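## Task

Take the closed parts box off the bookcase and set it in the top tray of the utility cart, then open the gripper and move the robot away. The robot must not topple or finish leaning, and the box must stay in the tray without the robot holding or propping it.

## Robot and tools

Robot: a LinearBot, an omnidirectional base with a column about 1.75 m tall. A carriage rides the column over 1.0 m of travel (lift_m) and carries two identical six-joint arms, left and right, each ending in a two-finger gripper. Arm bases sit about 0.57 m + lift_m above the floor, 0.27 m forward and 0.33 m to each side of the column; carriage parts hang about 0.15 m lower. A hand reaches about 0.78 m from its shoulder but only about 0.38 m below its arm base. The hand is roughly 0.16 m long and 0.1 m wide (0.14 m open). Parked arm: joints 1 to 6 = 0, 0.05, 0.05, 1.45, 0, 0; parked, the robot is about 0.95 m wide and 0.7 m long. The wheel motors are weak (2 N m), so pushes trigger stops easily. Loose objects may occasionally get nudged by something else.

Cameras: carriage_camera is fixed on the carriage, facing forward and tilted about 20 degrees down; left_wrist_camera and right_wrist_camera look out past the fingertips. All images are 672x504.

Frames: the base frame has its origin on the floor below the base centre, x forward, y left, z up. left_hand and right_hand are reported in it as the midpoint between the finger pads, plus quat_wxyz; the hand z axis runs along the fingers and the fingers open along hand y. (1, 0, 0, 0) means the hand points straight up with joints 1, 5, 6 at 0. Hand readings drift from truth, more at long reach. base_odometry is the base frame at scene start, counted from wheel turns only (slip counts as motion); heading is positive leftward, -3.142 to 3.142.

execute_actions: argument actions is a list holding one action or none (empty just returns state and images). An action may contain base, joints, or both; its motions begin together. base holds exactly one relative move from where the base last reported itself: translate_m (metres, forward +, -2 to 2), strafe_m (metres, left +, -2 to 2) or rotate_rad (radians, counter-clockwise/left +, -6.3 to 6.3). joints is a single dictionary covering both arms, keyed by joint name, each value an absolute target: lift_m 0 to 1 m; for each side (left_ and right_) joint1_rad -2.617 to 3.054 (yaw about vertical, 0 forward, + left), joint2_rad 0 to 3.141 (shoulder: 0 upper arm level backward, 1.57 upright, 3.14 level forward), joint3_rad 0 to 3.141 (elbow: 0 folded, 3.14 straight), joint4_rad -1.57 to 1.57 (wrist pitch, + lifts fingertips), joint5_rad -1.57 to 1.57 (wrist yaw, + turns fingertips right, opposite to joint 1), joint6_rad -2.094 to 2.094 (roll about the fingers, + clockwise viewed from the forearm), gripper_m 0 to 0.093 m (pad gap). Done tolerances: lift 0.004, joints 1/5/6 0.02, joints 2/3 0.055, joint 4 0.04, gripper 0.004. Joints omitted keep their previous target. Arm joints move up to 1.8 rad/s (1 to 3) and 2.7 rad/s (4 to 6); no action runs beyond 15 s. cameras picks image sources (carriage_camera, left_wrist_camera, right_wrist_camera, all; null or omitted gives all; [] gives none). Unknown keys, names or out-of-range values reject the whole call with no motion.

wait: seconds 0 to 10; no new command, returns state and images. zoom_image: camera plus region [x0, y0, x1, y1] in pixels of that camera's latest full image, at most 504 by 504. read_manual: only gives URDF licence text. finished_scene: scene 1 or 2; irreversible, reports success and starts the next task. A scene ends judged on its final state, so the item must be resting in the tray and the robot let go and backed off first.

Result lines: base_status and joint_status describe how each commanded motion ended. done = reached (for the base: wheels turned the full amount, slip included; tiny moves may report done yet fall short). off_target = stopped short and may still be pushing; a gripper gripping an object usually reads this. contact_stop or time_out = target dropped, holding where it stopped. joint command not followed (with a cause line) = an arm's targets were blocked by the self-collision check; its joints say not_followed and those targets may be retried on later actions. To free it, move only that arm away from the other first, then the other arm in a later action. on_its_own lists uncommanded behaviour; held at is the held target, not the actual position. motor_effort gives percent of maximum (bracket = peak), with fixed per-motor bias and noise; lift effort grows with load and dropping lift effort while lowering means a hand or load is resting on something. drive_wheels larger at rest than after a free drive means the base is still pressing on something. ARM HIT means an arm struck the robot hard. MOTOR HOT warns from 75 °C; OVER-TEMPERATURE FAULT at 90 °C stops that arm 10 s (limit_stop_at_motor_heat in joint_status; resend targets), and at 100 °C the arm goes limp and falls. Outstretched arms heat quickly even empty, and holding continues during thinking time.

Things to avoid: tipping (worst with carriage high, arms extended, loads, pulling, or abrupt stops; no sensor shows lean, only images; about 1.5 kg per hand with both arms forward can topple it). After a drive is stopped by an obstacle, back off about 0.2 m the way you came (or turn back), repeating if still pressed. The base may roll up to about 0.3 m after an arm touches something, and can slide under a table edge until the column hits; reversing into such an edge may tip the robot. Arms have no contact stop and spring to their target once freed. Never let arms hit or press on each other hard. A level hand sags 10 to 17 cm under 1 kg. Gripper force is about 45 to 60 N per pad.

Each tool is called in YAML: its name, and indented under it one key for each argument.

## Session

execute_actions:
  actions: []
  cameras: ["carriage_camera"]

Scene clock: 0.00 s.
base_odometry: x=+0.000 y=+0.000 heading=+0.000 (m, m, rad; odometry frame)
base_status: not commanded
joint_positions: lift_m=+0.299 left_joint1_rad=+0.027 left_joint2_rad=+0.041 left_joint3_rad=+0.055 left_joint4_rad=+1.470 left_joint5_rad=-0.003 left_joint6_rad=+0.010 left_gripper_m=+0.094 right_joint1_rad=-0.004 right_joint2_rad=+0.036 right_joint3_rad=+0.061 right_joint4_rad=+1.416 right_joint5_rad=+0.021 right_joint6_rad=+0.036 right_gripper_m=+0.094
joint_status: not commanded
motor_effort: lift_m=+22 drive_wheels=+6 (%)
left_hand: x=+0.3029 y=+0.3509 z=+1.2967 quat_wxyz=(+0.999, -0.002, +0.044, +0.019) (m; base frame)
right_hand: x=+0.3126 y=-0.3536 z=+1.2967 quat_wxyz=(+0.998, +0.012, +0.065, +0.015) (m; base frame)
pictures: carriage_camera
Images, in order (width x height): carriage_camera 672x504.

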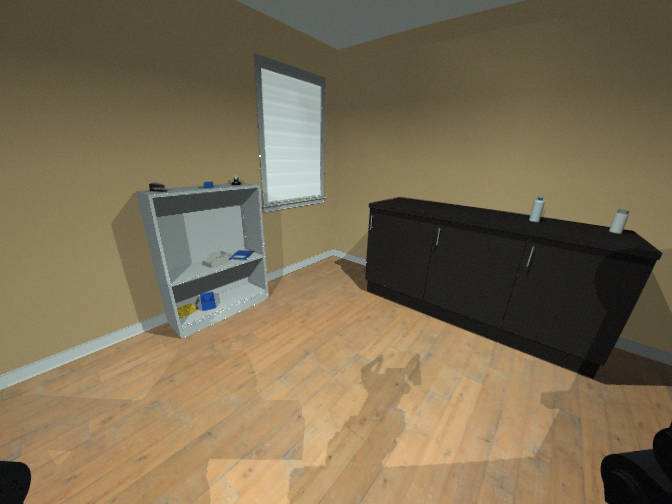

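zoom_image:
  camera: "carriage_camera"
  region: [120, 165, 290, 345]

Region (120, 165, 290, 345) of carriage_camera's 672x504 image, scaled by 2.800, with more detail than that image has.

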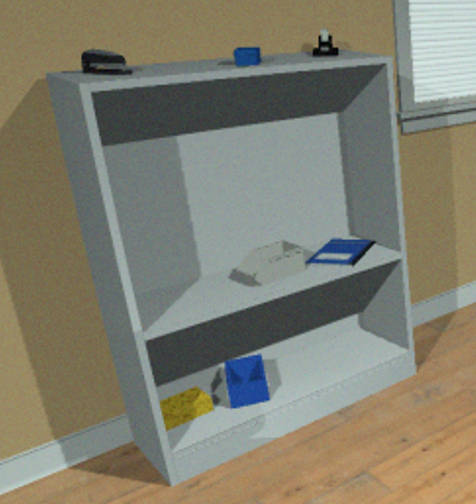

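execute_actions:
  actions:
    - {"base":{"rotate_rad":0.853},"joints":{"lift_m":0.5,"right_joint2_rad":1.8,"right_joint3_rad":1.5,"right_joint4_rad":-0.6,"right_gripper_m":0.093}}
  cameras: []

execute_actions:
  actions:
    - {"base":{"strafe_m":-0.66}}
  cameras: []

execute_actions:
  actions:
    - {"base":{"translate_m":1.38}}
  cameras: ["carriage_camera","right_wrist_camera"]

Scene clock: 9.20 s.
base_odometry: x=+0.000 y=+0.000 heading=+0.852 (m, m, rad; odometry frame)
base_status: done
joint_positions: lift_m=+0.500 left_joint1_rad=+0.027 left_joint2_rad=+0.041 left_joint3_rad=+0.055 left_joint4_rad=+1.469 left_joint5_rad=-0.003 left_joint6_rad=+0.010 left_gripper_m=+0.094 right_joint1_rad=-0.004 right_joint2_rad=+1.800 right_joint3_rad=+1.483 right_joint4_rad=-0.591 right_joint5_rad=+0.022 right_joint6_rad=+0.036 right_gripper_m=+0.093
joint_status: all done
motor_effort: lift_m=+23(29) drive_wheels=+15(45) (%)
left_hand: x=+0.3030 y=+0.3509 z=+1.4970 quat_wxyz=(+0.999, -0.002, +0.044, +0.019) (m; base frame)
right_hand: x=+0.7640 y=-0.3556 z=+1.2217 quat_wxyz=(+0.326, +0.023, +0.945, -0.005) (m; base frame)
pictures: none
No camera images: the call's "cameras" was empty. Leave "cameras" out to get every camera's image.

Scene clock: 12.87 s.
base_odometry: x=+0.497 y=-0.434 heading=+0.853 (m, m, rad; odometry frame)
base_status: done
joint_positions: lift_m=+0.500 left_joint1_rad=+0.027 left_joint2_rad=+0.041 left_joint3_rad=+0.055 left_joint4_rad=+1.469 left_joint5_rad=-0.003 left_joint6_rad=+0.010 left_gripper_m=+0.094 right_joint1_rad=-0.004 right_joint2_rad=+1.800 right_joint3_rad=+1.483 right_joint4_rad=-0.591 right_joint5_rad=+0.022 right_joint6_rad=+0.036 right_gripper_m=+0.093
joint_status: not commanded
motor_effort: lift_m=+23(23) drive_wheels=-9(41) (%)
left_hand: x=+0.3030 y=+0.3509 z=+1.4970 quat_wxyz=(+0.999, -0.002, +0.044, +0.019) (m; base frame)
right_hand: x=+0.7639 y=-0.3556 z=+1.2216 quat_wxyz=(+0.325, +0.023, +0.945, -0.005) (m; base frame)
pictures: none
No camera images: the call's "cameras" was empty. Leave "cameras" out to get every camera's image.

Scene clock: 18.03 s.
base_odometry: x=+1.406 y=+0.604 heading=+0.852 (m, m, rad; odometry frame)
base_status: done
joint_positions: lift_m=+0.500 left_joint1_rad=+0.027 left_joint2_rad=+0.041 left_joint3_rad=+0.055 left_joint4_rad=+1.470 left_joint5_rad=-0.003 left_joint6_rad=+0.010 left_gripper_m=+0.094 right_joint1_rad=-0.004 right_joint2_rad=+1.800 right_joint3_rad=+1.483 right_joint4_rad=-0.592 right_joint5_rad=+0.022 right_joint6_rad=+0.036 right_gripper_m=+0.093
joint_status: not commanded
motor_effort: lift_m=+23(23) drive_wheels=-7(41) (%)
left_hand: x=+0.3028 y=+0.3509 z=+1.4970 quat_wxyz=(+0.999, -0.002, +0.043, +0.019) (m; base frame)
right_hand: x=+0.7637 y=-0.3554 z=+1.2215 quat_wxyz=(+0.325, +0.023, +0.945, -0.005) (m; base frame)
pictures: carriage_camera, right_wrist_camera
Images, in order (width x height): carriage_camera 672x504, right_wrist_camera 672x504.

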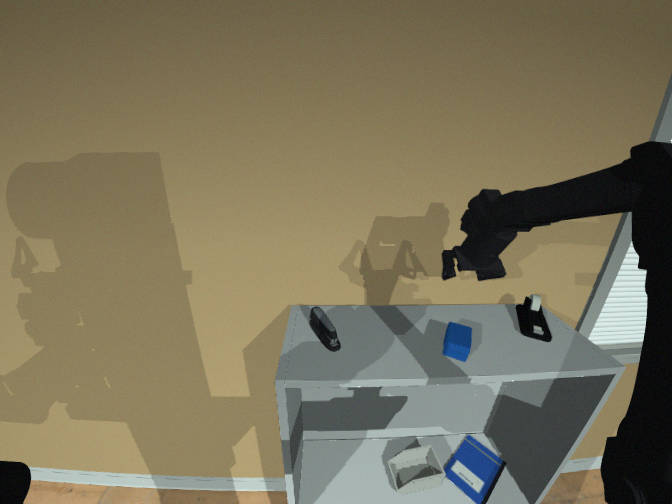

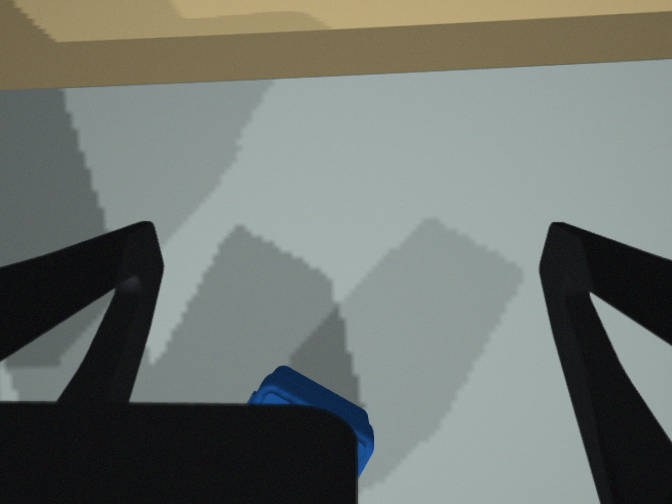

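execute_actions:
  actions:
    - {"base":{"translate_m":-0.09}}
  cameras: ["carriage_camera","right_wrist_camera"]

Scene clock: 21.60 s.
base_odometry: x=+1.347 y=+0.537 heading=+0.853 (m, m, rad; odometry frame)
base_status: done
joint_positions: lift_m=+0.500 left_joint1_rad=+0.027 left_joint2_rad=+0.041 left_joint3_rad=+0.055 left_joint4_rad=+1.470 left_joint5_rad=-0.003 left_joint6_rad=+0.010 left_gripper_m=+0.094 right_joint1_rad=-0.004 right_joint2_rad=+1.800 right_joint3_rad=+1.483 right_joint4_rad=-0.593 right_joint5_rad=+0.022 right_joint6_rad=+0.036 right_gripper_m=+0.093
joint_status: not commanded
motor_effort: lift_m=+23(23) drive_wheels=+10(39) (%)
left_hand: x=+0.3029 y=+0.3509 z=+1.4970 quat_wxyz=(+0.999, -0.002, +0.044, +0.019) (m; base frame)
right_hand: x=+0.7637 y=-0.3554 z=+1.2214 quat_wxyz=(+0.325, +0.023, +0.946, -0.005) (m; base frame)
pictures: carriage_camera, right_wrist_camera
Images, in order (width x height): carriage_camera 672x504, right_wrist_camera 672x504.

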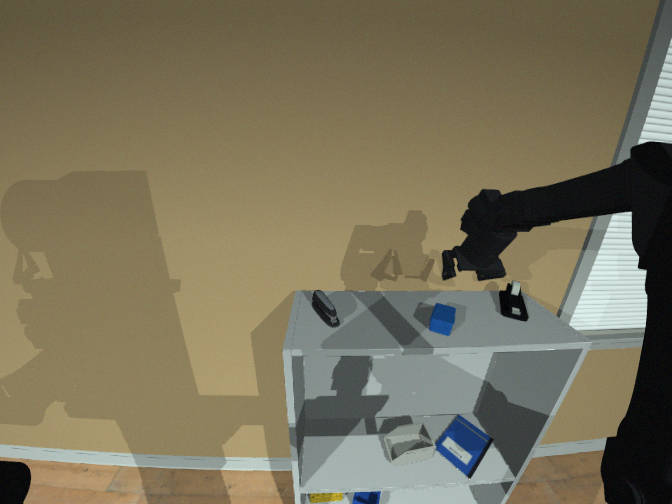

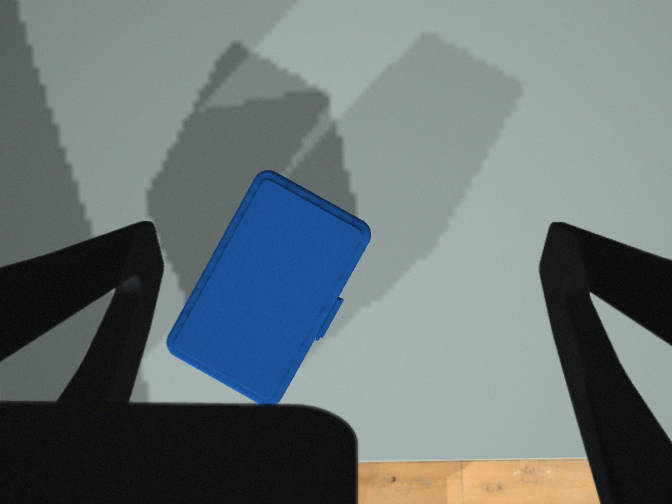

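execute_actions:
  actions:
    - {"base":{"strafe_m":0.273},"joints":{"right_joint1_rad":-0.51}}
  cameras: []

execute_actions:
  actions:
    - {"base":{"translate_m":0.047},"joints":{"lift_m":0.44}}
  cameras: ["carriage_camera","right_wrist_camera"]

Scene clock: 29.97 s.
base_odometry: x=+1.142 y=+0.717 heading=+0.852 (m, m, rad; odometry frame)
base_status: done
joint_positions: lift_m=+0.500 left_joint1_rad=+0.027 left_joint2_rad=+0.041 left_joint3_rad=+0.055 left_joint4_rad=+1.470 left_joint5_rad=-0.003 left_joint6_rad=+0.010 left_gripper_m=+0.094 right_joint1_rad=-0.514 right_joint2_rad=+1.800 right_joint3_rad=+1.483 right_joint4_rad=-0.593 right_joint5_rad=+0.024 right_joint6_rad=+0.036 right_gripper_m=+0.093
joint_status: all done
motor_effort: lift_m=+23(23) drive_wheels=-4(42) (%)
left_hand: x=+0.3029 y=+0.3509 z=+1.4970 quat_wxyz=(+0.999, -0.002, +0.044, +0.019) (m; base frame)
right_hand: x=+0.6994 y=-0.5904 z=+1.2214 quat_wxyz=(+0.313, +0.260, +0.909, -0.088) (m; base frame)
pictures: none
No camera images: the call's "cameras" was empty. Leave "cameras" out to get every camera's image.

Scene clock: 31.27 s.
base_odometry: x=+1.172 y=+0.752 heading=+0.853 (m, m, rad; odometry frame)
base_status: done
joint_positions: lift_m=+0.440 left_joint1_rad=+0.027 left_joint2_rad=+0.041 left_joint3_rad=+0.055 left_joint4_rad=+1.470 left_joint5_rad=-0.003 left_joint6_rad=+0.010 left_gripper_m=+0.094 right_joint1_rad=-0.514 right_joint2_rad=+1.797 right_joint3_rad=+1.492 right_joint4_rad=-0.599 right_joint5_rad=+0.024 right_joint6_rad=+0.036 right_gripper_m=+0.093
joint_status: all done
motor_effort: lift_m=+20(21) drive_wheels=-7(29) (%)
left_hand: x=+0.3028 y=+0.3509 z=+1.4374 quat_wxyz=(+0.999, -0.002, +0.043, +0.019) (m; base frame)
right_hand: x=+0.6997 y=-0.5905 z=+1.1654 quat_wxyz=(+0.315, +0.260, +0.909, -0.088) (m; base frame)
pictures: carriage_camera, right_wrist_camera
Images, in order (width x height): carriage_camera 672x504, right_wrist_camera 672x504.

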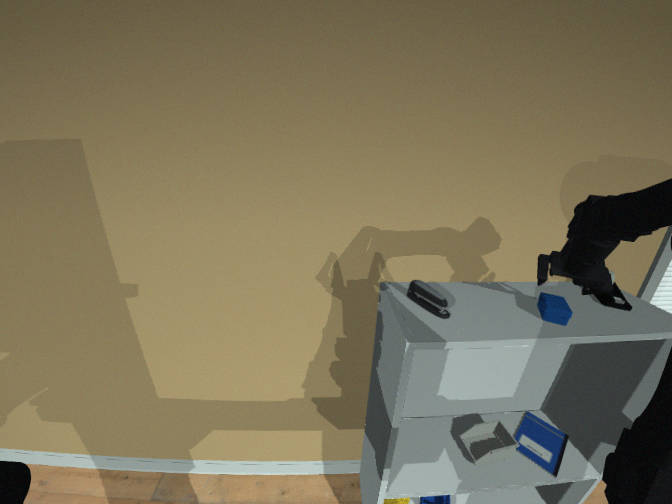

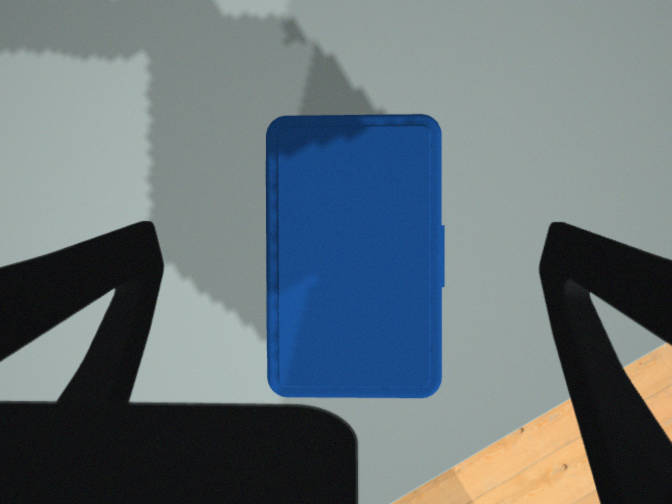

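execute_actions:
  actions:
    - {"joints":{"lift_m":0.385}}
  cameras: ["carriage_camera","right_wrist_camera"]

zoom_image:
  camera: "carriage_camera"
  region: [492, 220, 672, 340]

Scene clock: 37.67 s.
base_odometry: x=+1.172 y=+0.752 heading=+0.853 (m, m, rad; odometry frame)
base_status: not commanded
joint_positions: lift_m=+0.385 left_joint1_rad=+0.027 left_joint2_rad=+0.041 left_joint3_rad=+0.055 left_joint4_rad=+1.470 left_joint5_rad=-0.003 left_joint6_rad=+0.010 left_gripper_m=+0.094 right_joint1_rad=-0.514 right_joint2_rad=+1.799 right_joint3_rad=+1.492 right_joint4_rad=-0.599 right_joint5_rad=+0.023 right_joint6_rad=+0.036 right_gripper_m=+0.093
joint_status: all done
motor_effort: lift_m=+20(20) drive_wheels=-6(7) (%)
left_hand: x=+0.3028 y=+0.3509 z=+1.3824 quat_wxyz=(+0.999, -0.002, +0.043, +0.019) (m; base frame)
right_hand: x=+0.6998 y=-0.5905 z=+1.1099 quat_wxyz=(+0.314, +0.260, +0.909, -0.088) (m; base frame)
pictures: carriage_camera, right_wrist_camera
Images, in order (width x height): carriage_camera 672x504, right_wrist_camera 672x504.

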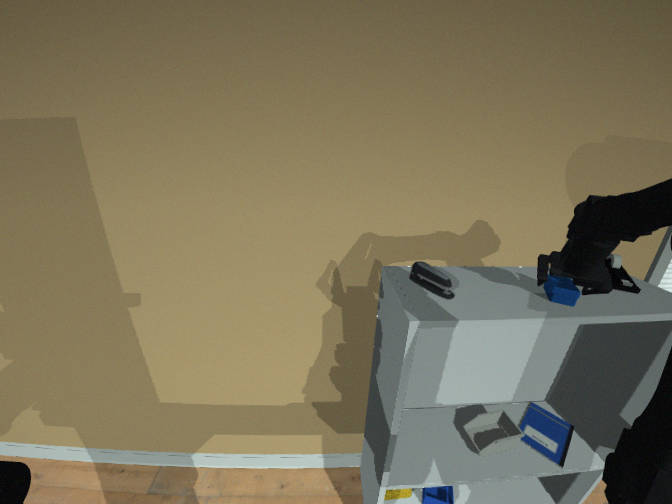

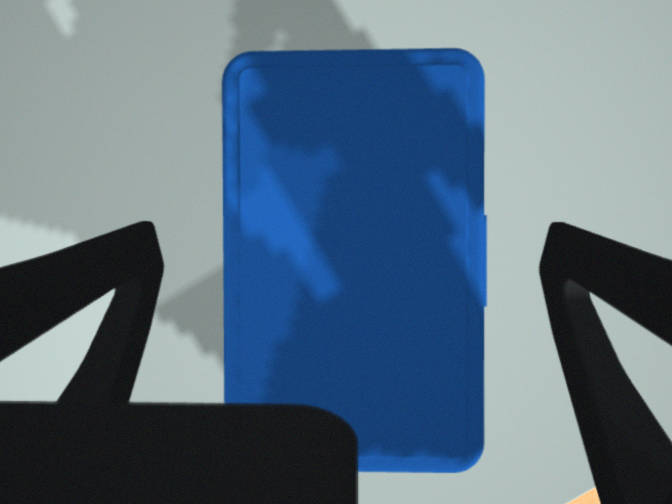

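Region (492, 220, 672, 340) of carriage_camera's 672x504 image, scaled by 2.800, with more detail than that image has.

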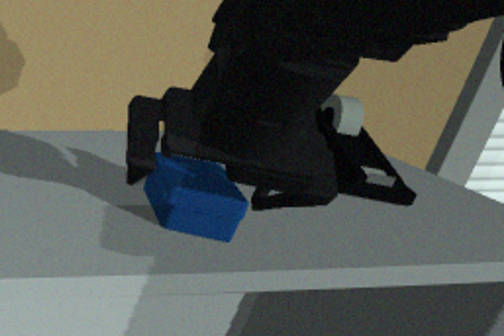

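execute_actions:
  actions:
    - {"base":{"translate_m":-0.012},"joints":{"lift_m":0.36}}
  cameras: ["right_wrist_camera"]

execute_actions:
  actions:
    - {"joints":{"right_gripper_m":0.035}}
  cameras: ["right_wrist_camera"]

execute_actions:
  actions:
    - {"joints":{"lift_m":0.46}}
  cameras: ["carriage_camera","right_wrist_camera"]

Scene clock: 43.73 s.
base_odometry: x=+1.165 y=+0.743 heading=+0.853 (m, m, rad; odometry frame)
base_status: done
joint_positions: lift_m=+0.360 left_joint1_rad=+0.027 left_joint2_rad=+0.041 left_joint3_rad=+0.055 left_joint4_rad=+1.470 left_joint5_rad=-0.003 left_joint6_rad=+0.010 left_gripper_m=+0.094 right_joint1_rad=-0.514 right_joint2_rad=+1.796 right_joint3_rad=+1.497 right_joint4_rad=-0.575 right_joint5_rad=+0.023 right_joint6_rad=+0.035 right_gripper_m=+0.093
joint_status: all done
motor_effort: lift_m=+19(20) drive_wheels=+7(36) (%)
left_hand: x=+0.3028 y=+0.3509 z=+1.3575 quat_wxyz=(+0.999, -0.002, +0.043, +0.019) (m; base frame)
right_hand: x=+0.7047 y=-0.5932 z=+1.0919 quat_wxyz=(+0.329, +0.258, +0.904, -0.091) (m; base frame)
pictures: right_wrist_camera
Images, in order (width x height): right_wrist_camera 672x504.

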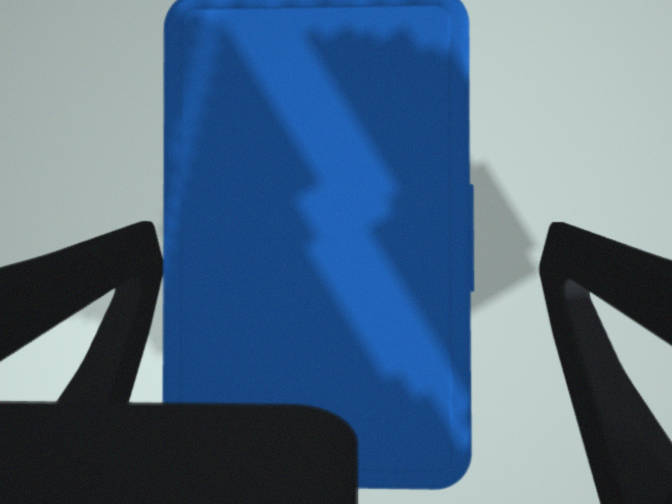

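Scene clock: 44.37 s.
base_odometry: x=+1.165 y=+0.743 heading=+0.853 (m, m, rad; odometry frame)
base_status: not commanded
joint_positions: lift_m=+0.360 left_joint1_rad=+0.027 left_joint2_rad=+0.041 left_joint3_rad=+0.055 left_joint4_rad=+1.470 left_joint5_rad=-0.003 left_joint6_rad=+0.010 left_gripper_m=+0.094 right_joint1_rad=-0.514 right_joint2_rad=+1.796 right_joint3_rad=+1.497 right_joint4_rad=-0.575 right_joint5_rad=+0.024 right_joint6_rad=+0.035 right_gripper_m=+0.056
joint_status: right_gripper_m off_target (ended at +0.056, target +0.035)
motor_effort: lift_m=+19(19) drive_wheels=+7(7) (%)
left_hand: x=+0.3028 y=+0.3509 z=+1.3575 quat_wxyz=(+0.999, -0.002, +0.043, +0.019) (m; base frame)
right_hand: x=+0.7046 y=-0.5933 z=+1.0919 quat_wxyz=(+0.329, +0.258, +0.904, -0.092) (m; base frame)
pictures: right_wrist_camera
Images, in order (width x height): right_wrist_camera 672x504.

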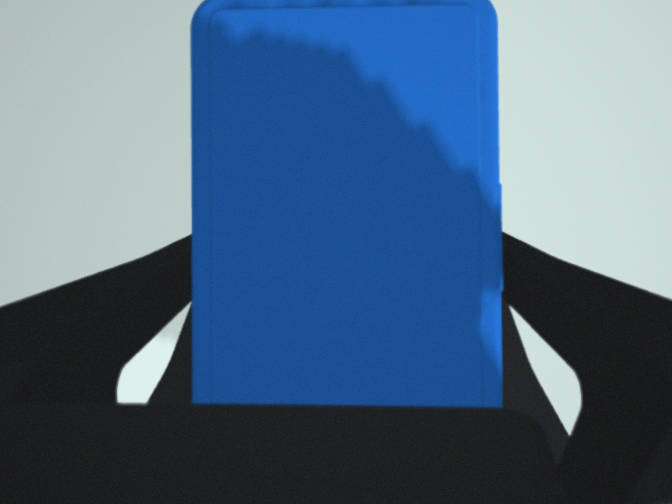

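Scene clock: 45.30 s.
base_odometry: x=+1.165 y=+0.743 heading=+0.853 (m, m, rad; odometry frame)
base_status: not commanded
joint_positions: lift_m=+0.460 left_joint1_rad=+0.027 left_joint2_rad=+0.041 left_joint3_rad=+0.055 left_joint4_rad=+1.470 left_joint5_rad=-0.003 left_joint6_rad=+0.010 left_gripper_m=+0.094 right_joint1_rad=-0.514 right_joint2_rad=+1.798 right_joint3_rad=+1.497 right_joint4_rad=-0.597 right_joint5_rad=+0.023 right_joint6_rad=+0.035 right_gripper_m=+0.056
joint_status: all done
motor_effort: lift_m=+24(28) drive_wheels=+6(7) (%)
left_hand: x=+0.3028 y=+0.3509 z=+1.4569 quat_wxyz=(+0.999, -0.002, +0.043, +0.019) (m; base frame)
right_hand: x=+0.7011 y=-0.5911 z=+1.1872 quat_wxyz=(+0.318, +0.259, +0.908, -0.089) (m; base frame)
pictures: carriage_camera, right_wrist_camera
Images, in order (width x height): carriage_camera 672x504, right_wrist_camera 672x504.

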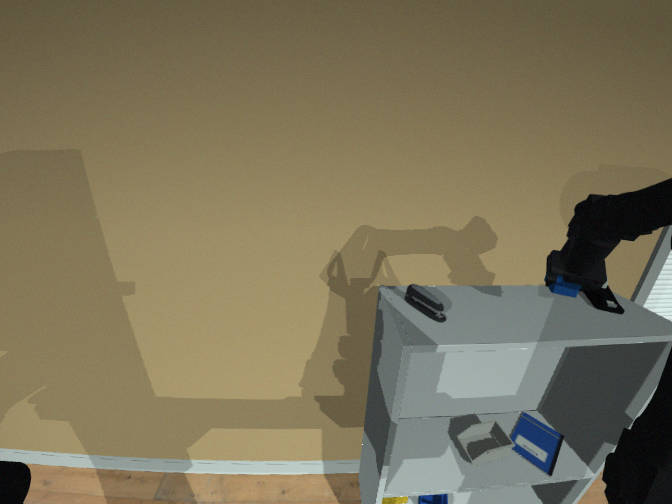

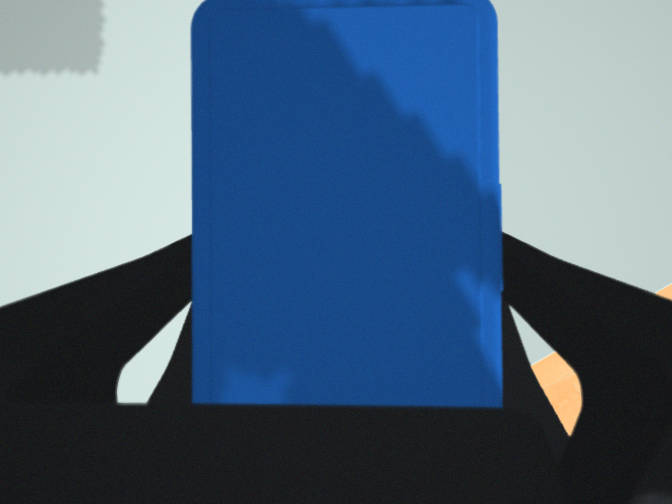

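execute_actions:
  actions:
    - {"base":{"translate_m":-0.8},"joints":{"right_joint1_rad":0}}
  cameras: []

execute_actions:
  actions:
    - {"base":{"rotate_rad":3.14},"joints":{"lift_m":0.35}}
  cameras: ["carriage_camera","right_wrist_camera"]

Scene clock: 52.20 s.
base_odometry: x=+0.638 y=+0.141 heading=+0.853 (m, m, rad; odometry frame)
base_status: done
joint_positions: lift_m=+0.460 left_joint1_rad=+0.027 left_joint2_rad=+0.041 left_joint3_rad=+0.055 left_joint4_rad=+1.470 left_joint5_rad=-0.003 left_joint6_rad=+0.010 left_gripper_m=+0.094 right_joint1_rad=+0.003 right_joint2_rad=+1.798 right_joint3_rad=+1.497 right_joint4_rad=-0.598 right_joint5_rad=+0.018 right_joint6_rad=+0.035 right_gripper_m=+0.056
joint_status: all done
motor_effort: lift_m=+24(24) drive_wheels=-3(37) (%)
left_hand: x=+0.3029 y=+0.3509 z=+1.4569 quat_wxyz=(+0.999, -0.002, +0.044, +0.019) (m; base frame)
right_hand: x=+0.7654 y=-0.3517 z=+1.1871 quat_wxyz=(+0.330, +0.018, +0.944, -0.002) (m; base frame)
pictures: none
No camera images: the call's "cameras" was empty. Leave "cameras" out to get every camera's image.

Scene clock: 56.57 s.
base_odometry: x=+0.638 y=+0.141 heading=-2.292 (m, m, rad; odometry frame)
base_status: done
joint_positions: lift_m=+0.350 left_joint1_rad=+0.027 left_joint2_rad=+0.041 left_joint3_rad=+0.055 left_joint4_rad=+1.470 left_joint5_rad=-0.003 left_joint6_rad=+0.010 left_gripper_m=+0.094 right_joint1_rad=-0.005 right_joint2_rad=+1.797 right_joint3_rad=+1.497 right_joint4_rad=-0.593 right_joint5_rad=+0.020 right_joint6_rad=+0.035 right_gripper_m=+0.056
joint_status: all done
motor_effort: lift_m=+20(20) drive_wheels=+15(51) (%)
left_hand: x=+0.3029 y=+0.3509 z=+1.3474 quat_wxyz=(+0.999, -0.002, +0.044, +0.019) (m; base frame)
right_hand: x=+0.7663 y=-0.3559 z=+1.0786 quat_wxyz=(+0.332, +0.022, +0.943, -0.005) (m; base frame)
pictures: carriage_camera, right_wrist_camera
Images, in order (width x height): carriage_camera 672x504, right_wrist_camera 672x504.

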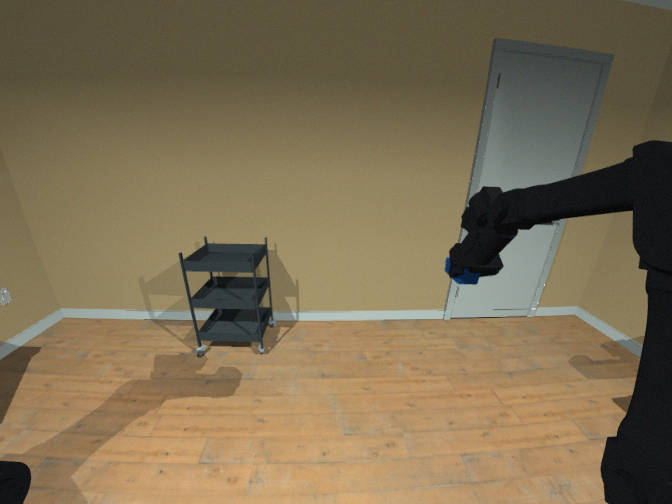

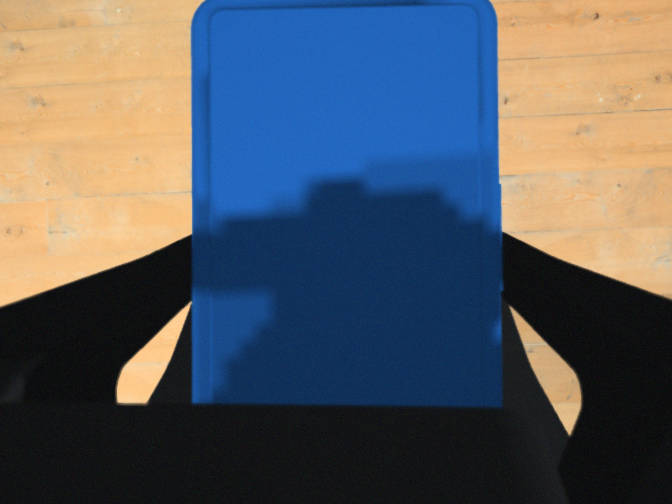

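execute_actions:
  actions:
    - {"base":{"strafe_m":1.11}}
  cameras: []

execute_actions:
  actions:
    - {"base":{"translate_m":1.0},"joints":{"lift_m":0.2}}
  cameras: ["carriage_camera","right_wrist_camera"]

Scene clock: 66.63 s.
base_odometry: x=+1.473 y=-0.590 heading=-2.291 (m, m, rad; odometry frame)
base_status: done
joint_positions: lift_m=+0.350 left_joint1_rad=+0.027 left_joint2_rad=+0.041 left_joint3_rad=+0.055 left_joint4_rad=+1.470 left_joint5_rad=-0.003 left_joint6_rad=+0.010 left_gripper_m=+0.094 right_joint1_rad=-0.005 right_joint2_rad=+1.797 right_joint3_rad=+1.497 right_joint4_rad=-0.595 right_joint5_rad=+0.020 right_joint6_rad=+0.035 right_gripper_m=+0.056
joint_status: not commanded
motor_effort: lift_m=+20(20) drive_wheels=-10(45) (%)
left_hand: x=+0.3029 y=+0.3509 z=+1.3474 quat_wxyz=(+0.999, -0.002, +0.044, +0.019) (m; base frame)
right_hand: x=+0.7660 y=-0.3559 z=+1.0783 quat_wxyz=(+0.331, +0.022, +0.943, -0.005) (m; base frame)
pictures: none
No camera images: the call's "cameras" was empty. Leave "cameras" out to get every camera's image.

Scene clock: 71.03 s.
base_odometry: x=+0.815 y=-1.343 heading=-2.290 (m, m, rad; odometry frame)
base_status: done
joint_positions: lift_m=+0.200 left_joint1_rad=+0.027 left_joint2_rad=+0.041 left_joint3_rad=+0.055 left_joint4_rad=+1.470 left_joint5_rad=-0.003 left_joint6_rad=+0.010 left_gripper_m=+0.094 right_joint1_rad=-0.004 right_joint2_rad=+1.798 right_joint3_rad=+1.497 right_joint4_rad=-0.607 right_joint5_rad=+0.020 right_joint6_rad=+0.035 right_gripper_m=+0.056
joint_status: all done
motor_effort: lift_m=+20(20) drive_wheels=-8(42) (%)
left_hand: x=+0.3028 y=+0.3509 z=+1.1974 quat_wxyz=(+0.999, -0.002, +0.043, +0.019) (m; base frame)
right_hand: x=+0.7636 y=-0.3553 z=+0.9262 quat_wxyz=(+0.325, +0.022, +0.945, -0.005) (m; base frame)
pictures: carriage_camera, right_wrist_camera
Images, in order (width x height): carriage_camera 672x504, right_wrist_camera 672x504.

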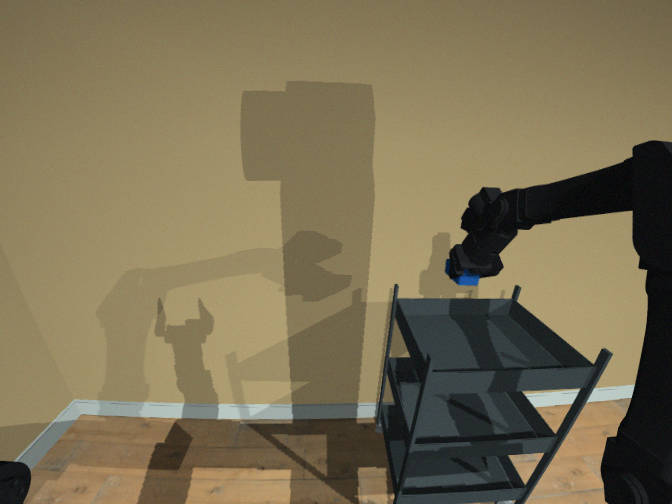

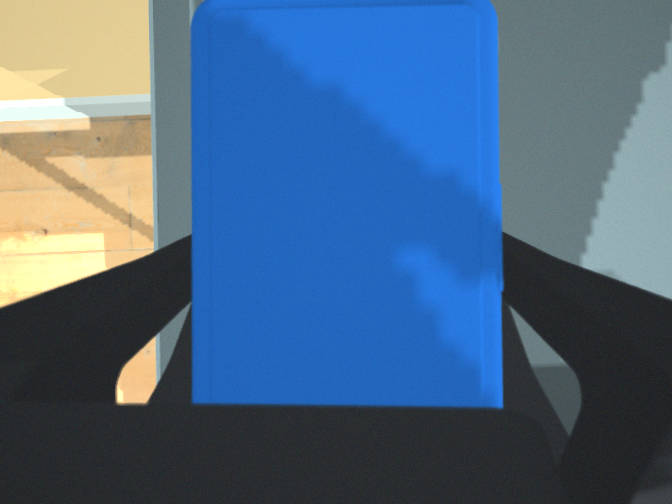

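execute_actions:
  actions:
    - {"base":{"translate_m":0.06},"joints":{"lift_m":0.16,"right_joint1_rad":-0.18,"right_joint3_rad":1.33,"right_joint4_rad":-0.43}}
  cameras: ["right_wrist_camera"]

execute_actions:
  actions:
    - {"joints":{"lift_m":0.03}}
  cameras: ["carriage_camera","right_wrist_camera"]

zoom_image:
  camera: "carriage_camera"
  region: [400, 200, 672, 360]

Scene clock: 76.57 s.
base_odometry: x=+0.775 y=-1.389 heading=-2.289 (m, m, rad; odometry frame)
base_status: done
joint_positions: lift_m=+0.160 left_joint1_rad=+0.027 left_joint2_rad=+0.041 left_joint3_rad=+0.055 left_joint4_rad=+1.470 left_joint5_rad=-0.003 left_joint6_rad=+0.010 left_gripper_m=+0.094 right_joint1_rad=-0.187 right_joint2_rad=+1.805 right_joint3_rad=+1.330 right_joint4_rad=-0.444 right_joint5_rad=+0.024 right_joint6_rad=+0.035 right_gripper_m=+0.056
joint_status: all done
motor_effort: lift_m=+20(20) drive_wheels=-7(44) (%)
left_hand: x=+0.3027 y=+0.3509 z=+1.1573 quat_wxyz=(+0.999, -0.002, +0.043, +0.019) (m; base frame)
right_hand: x=+0.7478 y=-0.4420 z=+0.8407 quat_wxyz=(+0.318, +0.108, +0.941, -0.035) (m; base frame)
pictures: right_wrist_camera
Images, in order (width x height): right_wrist_camera 672x504.

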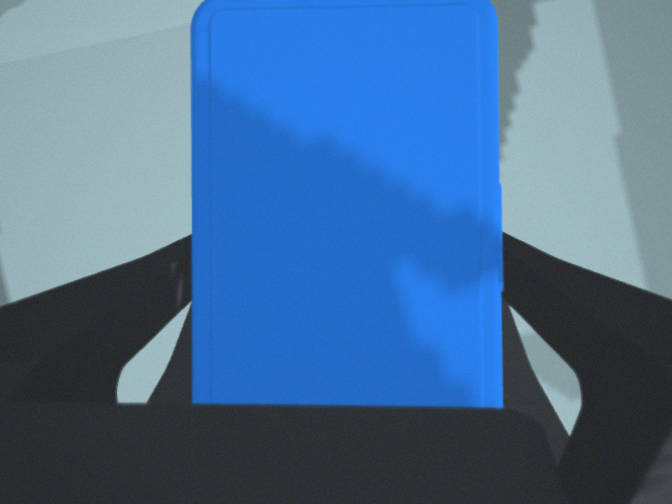

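Scene clock: 77.63 s.
base_odometry: x=+0.775 y=-1.389 heading=-2.289 (m, m, rad; odometry frame)
base_status: not commanded
joint_positions: lift_m=+0.030 left_joint1_rad=+0.027 left_joint2_rad=+0.041 left_joint3_rad=+0.055 left_joint4_rad=+1.470 left_joint5_rad=-0.003 left_joint6_rad=+0.010 left_gripper_m=+0.094 right_joint1_rad=-0.187 right_joint2_rad=+1.802 right_joint3_rad=+1.330 right_joint4_rad=-0.438 right_joint5_rad=+0.024 right_joint6_rad=+0.035 right_gripper_m=+0.056
joint_status: all done
motor_effort: lift_m=+20(20) drive_wheels=-6(8) (%)
left_hand: x=+0.3027 y=+0.3509 z=+1.0275 quat_wxyz=(+0.999, -0.002, +0.043, +0.019) (m; base frame)
right_hand: x=+0.7490 y=-0.4422 z=+0.7129 quat_wxyz=(+0.323, +0.108, +0.940, -0.036) (m; base frame)
pictures: carriage_camera, right_wrist_camera
Images, in order (width x height): carriage_camera 672x504, right_wrist_camera 672x504.

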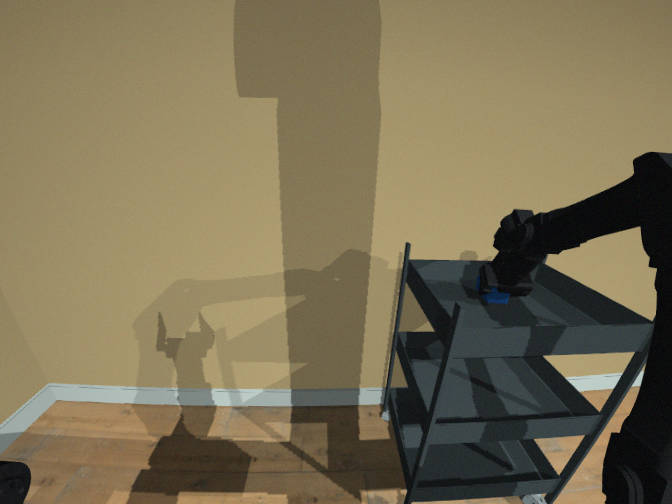

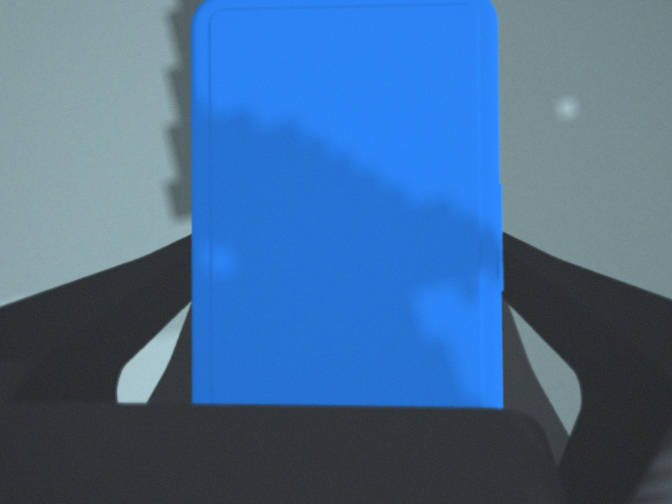

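Region (400, 200, 672, 360) of carriage_camera's 672x504 image, scaled by 1.853, with more detail than that image has; it fills the top 296 rows of this view, and the rest is white.

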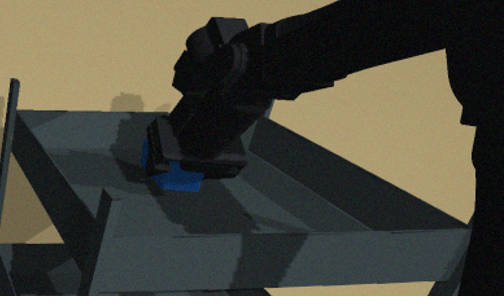

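execute_actions:
  actions:
    - {"joints":{"lift_m":0.012}}
  cameras: ["right_wrist_camera"]

Scene clock: 79.93 s.
base_odometry: x=+0.775 y=-1.389 heading=-2.289 (m, m, rad; odometry frame)
base_status: not commanded
joint_positions: lift_m=+0.012 left_joint1_rad=+0.027 left_joint2_rad=+0.041 left_joint3_rad=+0.055 left_joint4_rad=+1.470 left_joint5_rad=-0.003 left_joint6_rad=+0.010 left_gripper_m=+0.094 right_joint1_rad=-0.187 right_joint2_rad=+1.802 right_joint3_rad=+1.330 right_joint4_rad=-0.432 right_joint5_rad=+0.024 right_joint6_rad=+0.035 right_gripper_m=+0.056
joint_status: all done
motor_effort: lift_m=+20(20) drive_wheels=+6(6) (%)
left_hand: x=+0.3027 y=+0.3509 z=+1.0094 quat_wxyz=(+0.999, -0.002, +0.043, +0.019) (m; base frame)
right_hand: x=+0.7501 y=-0.4424 z=+0.6957 quat_wxyz=(+0.325, +0.108, +0.939, -0.036) (m; base frame)
pictures: right_wrist_camera
Images, in order (width x height): right_wrist_camera 672x504.

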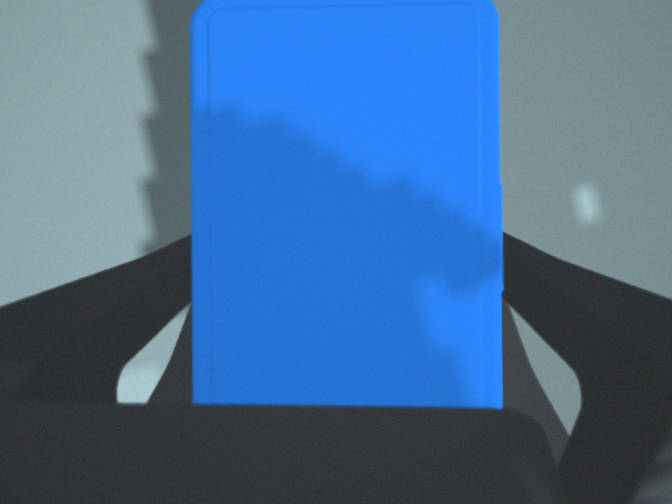

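execute_actions:
  actions:
    - {"joints":{"lift_m":0.0}}
  cameras: []

execute_actions:
  actions:
    - {"joints":{"right_gripper_m":0.093}}
  cameras: ["right_wrist_camera"]

execute_actions:
  actions:
    - {"joints":{"lift_m":0.18}}
  cameras: ["right_wrist_camera"]

execute_actions:
  actions:
    - {"base":{"translate_m":-0.45},"joints":{"right_joint1_rad":0,"right_joint2_rad":0.05,"right_joint3_rad":0.05,"right_joint4_rad":1.45}}
  cameras: ["carriage_camera"]

Scene clock: 84.70 s.
base_odometry: x=+0.775 y=-1.389 heading=-2.289 (m, m, rad; odometry frame)
base_status: not commanded
joint_positions: lift_m=+0.000 left_joint1_rad=+0.027 left_joint2_rad=+0.041 left_joint3_rad=+0.055 left_joint4_rad=+1.470 left_joint5_rad=-0.003 left_joint6_rad=+0.010 left_gripper_m=+0.094 right_joint1_rad=-0.187 right_joint2_rad=+1.787 right_joint3_rad=+1.330 right_joint4_rad=-0.412 right_joint5_rad=+0.024 right_joint6_rad=+0.035 right_gripper_m=+0.056
joint_status: all done
motor_effort: lift_m=+19(20) drive_wheels=+6(6) (%)
left_hand: x=+0.3027 y=+0.3509 z=+0.9976 quat_wxyz=(+0.999, -0.002, +0.043, +0.019) (m; base frame)
right_hand: x=+0.7537 y=-0.4432 z=+0.6939 quat_wxyz=(+0.342, +0.108, +0.933, -0.037) (m; base frame)
pictures: none
No camera images: the call's "cameras" was empty. Leave "cameras" out to get every camera's image.

Scene clock: 85.33 s.
base_odometry: x=+0.775 y=-1.389 heading=-2.289 (m, m, rad; odometry frame)
base_status: not commanded
joint_positions: lift_m=+0.000 left_joint1_rad=+0.027 left_joint2_rad=+0.041 left_joint3_rad=+0.055 left_joint4_rad=+1.470 left_joint5_rad=-0.003 left_joint6_rad=+0.010 left_gripper_m=+0.094 right_joint1_rad=-0.187 right_joint2_rad=+1.787 right_joint3_rad=+1.330 right_joint4_rad=-0.409 right_joint5_rad=+0.024 right_joint6_rad=+0.035 right_gripper_m=+0.093
joint_status: all done
motor_effort: lift_m=+19(19) drive_wheels=+6(6) (%)
left_hand: x=+0.3027 y=+0.3509 z=+0.9976 quat_wxyz=(+0.999, -0.002, +0.043, +0.019) (m; base frame)
right_hand: x=+0.7542 y=-0.4434 z=+0.6944 quat_wxyz=(+0.343, +0.108, +0.932, -0.038) (m; base frame)
pictures: right_wrist_camera
Images, in order (width x height): right_wrist_camera 672x504.

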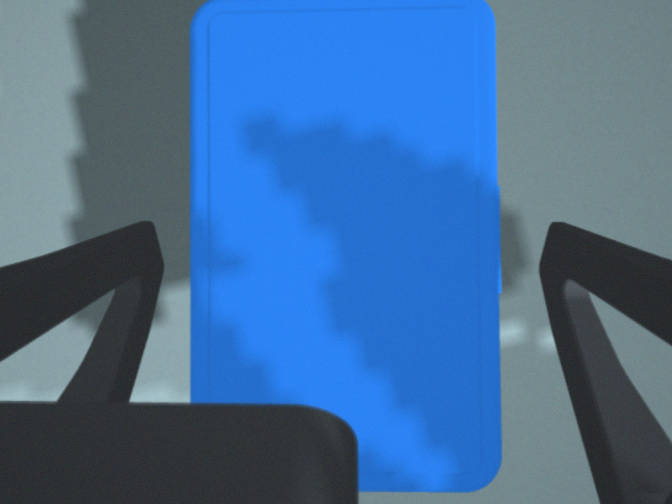

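Scene clock: 86.60 s.
base_odometry: x=+0.775 y=-1.389 heading=-2.289 (m, m, rad; odometry frame)
base_status: not commanded
joint_positions: lift_m=+0.180 left_joint1_rad=+0.027 left_joint2_rad=+0.041 left_joint3_rad=+0.055 left_joint4_rad=+1.470 left_joint5_rad=-0.003 left_joint6_rad=+0.010 left_gripper_m=+0.094 right_joint1_rad=-0.187 right_joint2_rad=+1.794 right_joint3_rad=+1.330 right_joint4_rad=-0.422 right_joint5_rad=+0.024 right_joint6_rad=+0.035 right_gripper_m=+0.093
joint_status: all done
motor_effort: lift_m=+24(29) drive_wheels=+6(6) (%)
left_hand: x=+0.3027 y=+0.3509 z=+1.1769 quat_wxyz=(+0.999, -0.002, +0.043, +0.019) (m; base frame)
right_hand: x=+0.7520 y=-0.4429 z=+0.8685 quat_wxyz=(+0.334, +0.108, +0.936, -0.037) (m; base frame)
pictures: right_wrist_camera
Images, in order (width x height): right_wrist_camera 672x504.

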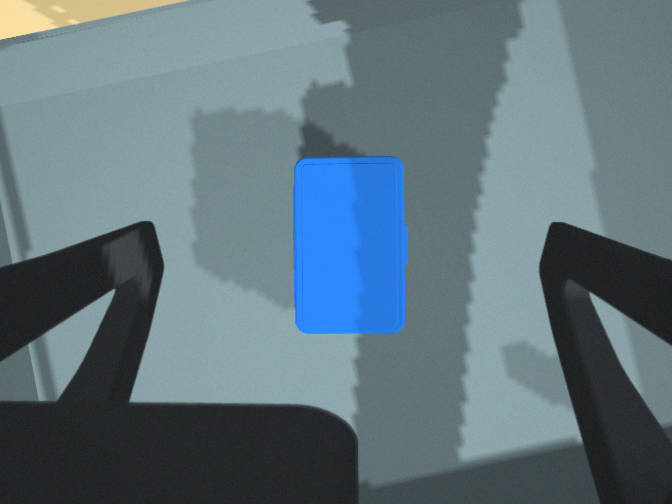

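Scene clock: 89.67 s.
base_odometry: x=+1.071 y=-1.050 heading=-2.288 (m, m, rad; odometry frame)
base_status: done
joint_positions: lift_m=+0.180 left_joint1_rad=+0.027 left_joint2_rad=+0.041 left_joint3_rad=+0.055 left_joint4_rad=+1.470 left_joint5_rad=-0.003 left_joint6_rad=+0.010 left_gripper_m=+0.094 right_joint1_rad=+0.008 right_joint2_rad=+0.058 right_joint3_rad=+0.070 right_joint4_rad=+1.460 right_joint5_rad=+0.020 right_joint6_rad=+0.035 right_gripper_m=+0.093
joint_status: all done
motor_effort: lift_m=+24(24) drive_wheels=-9(51) (%)
left_hand: x=+0.3027 y=+0.3509 z=+1.1769 quat_wxyz=(+0.999, -0.002, +0.043, +0.019) (m; base frame)
right_hand: x=+0.3064 y=-0.3530 z=+1.1804 quat_wxyz=(+0.999, +0.011, +0.050, +0.021) (m; base frame)
pictures: carriage_camera
Images, in order (width x height): carriage_camera 672x504.

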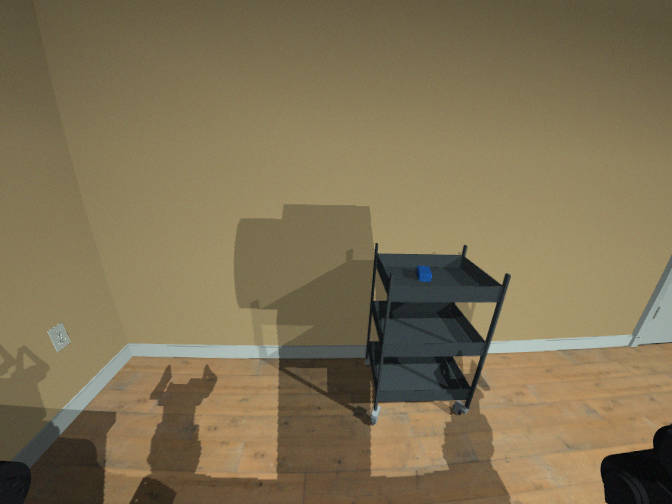

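finished_scene:
  scene: 2

The scene is finished: the task was done.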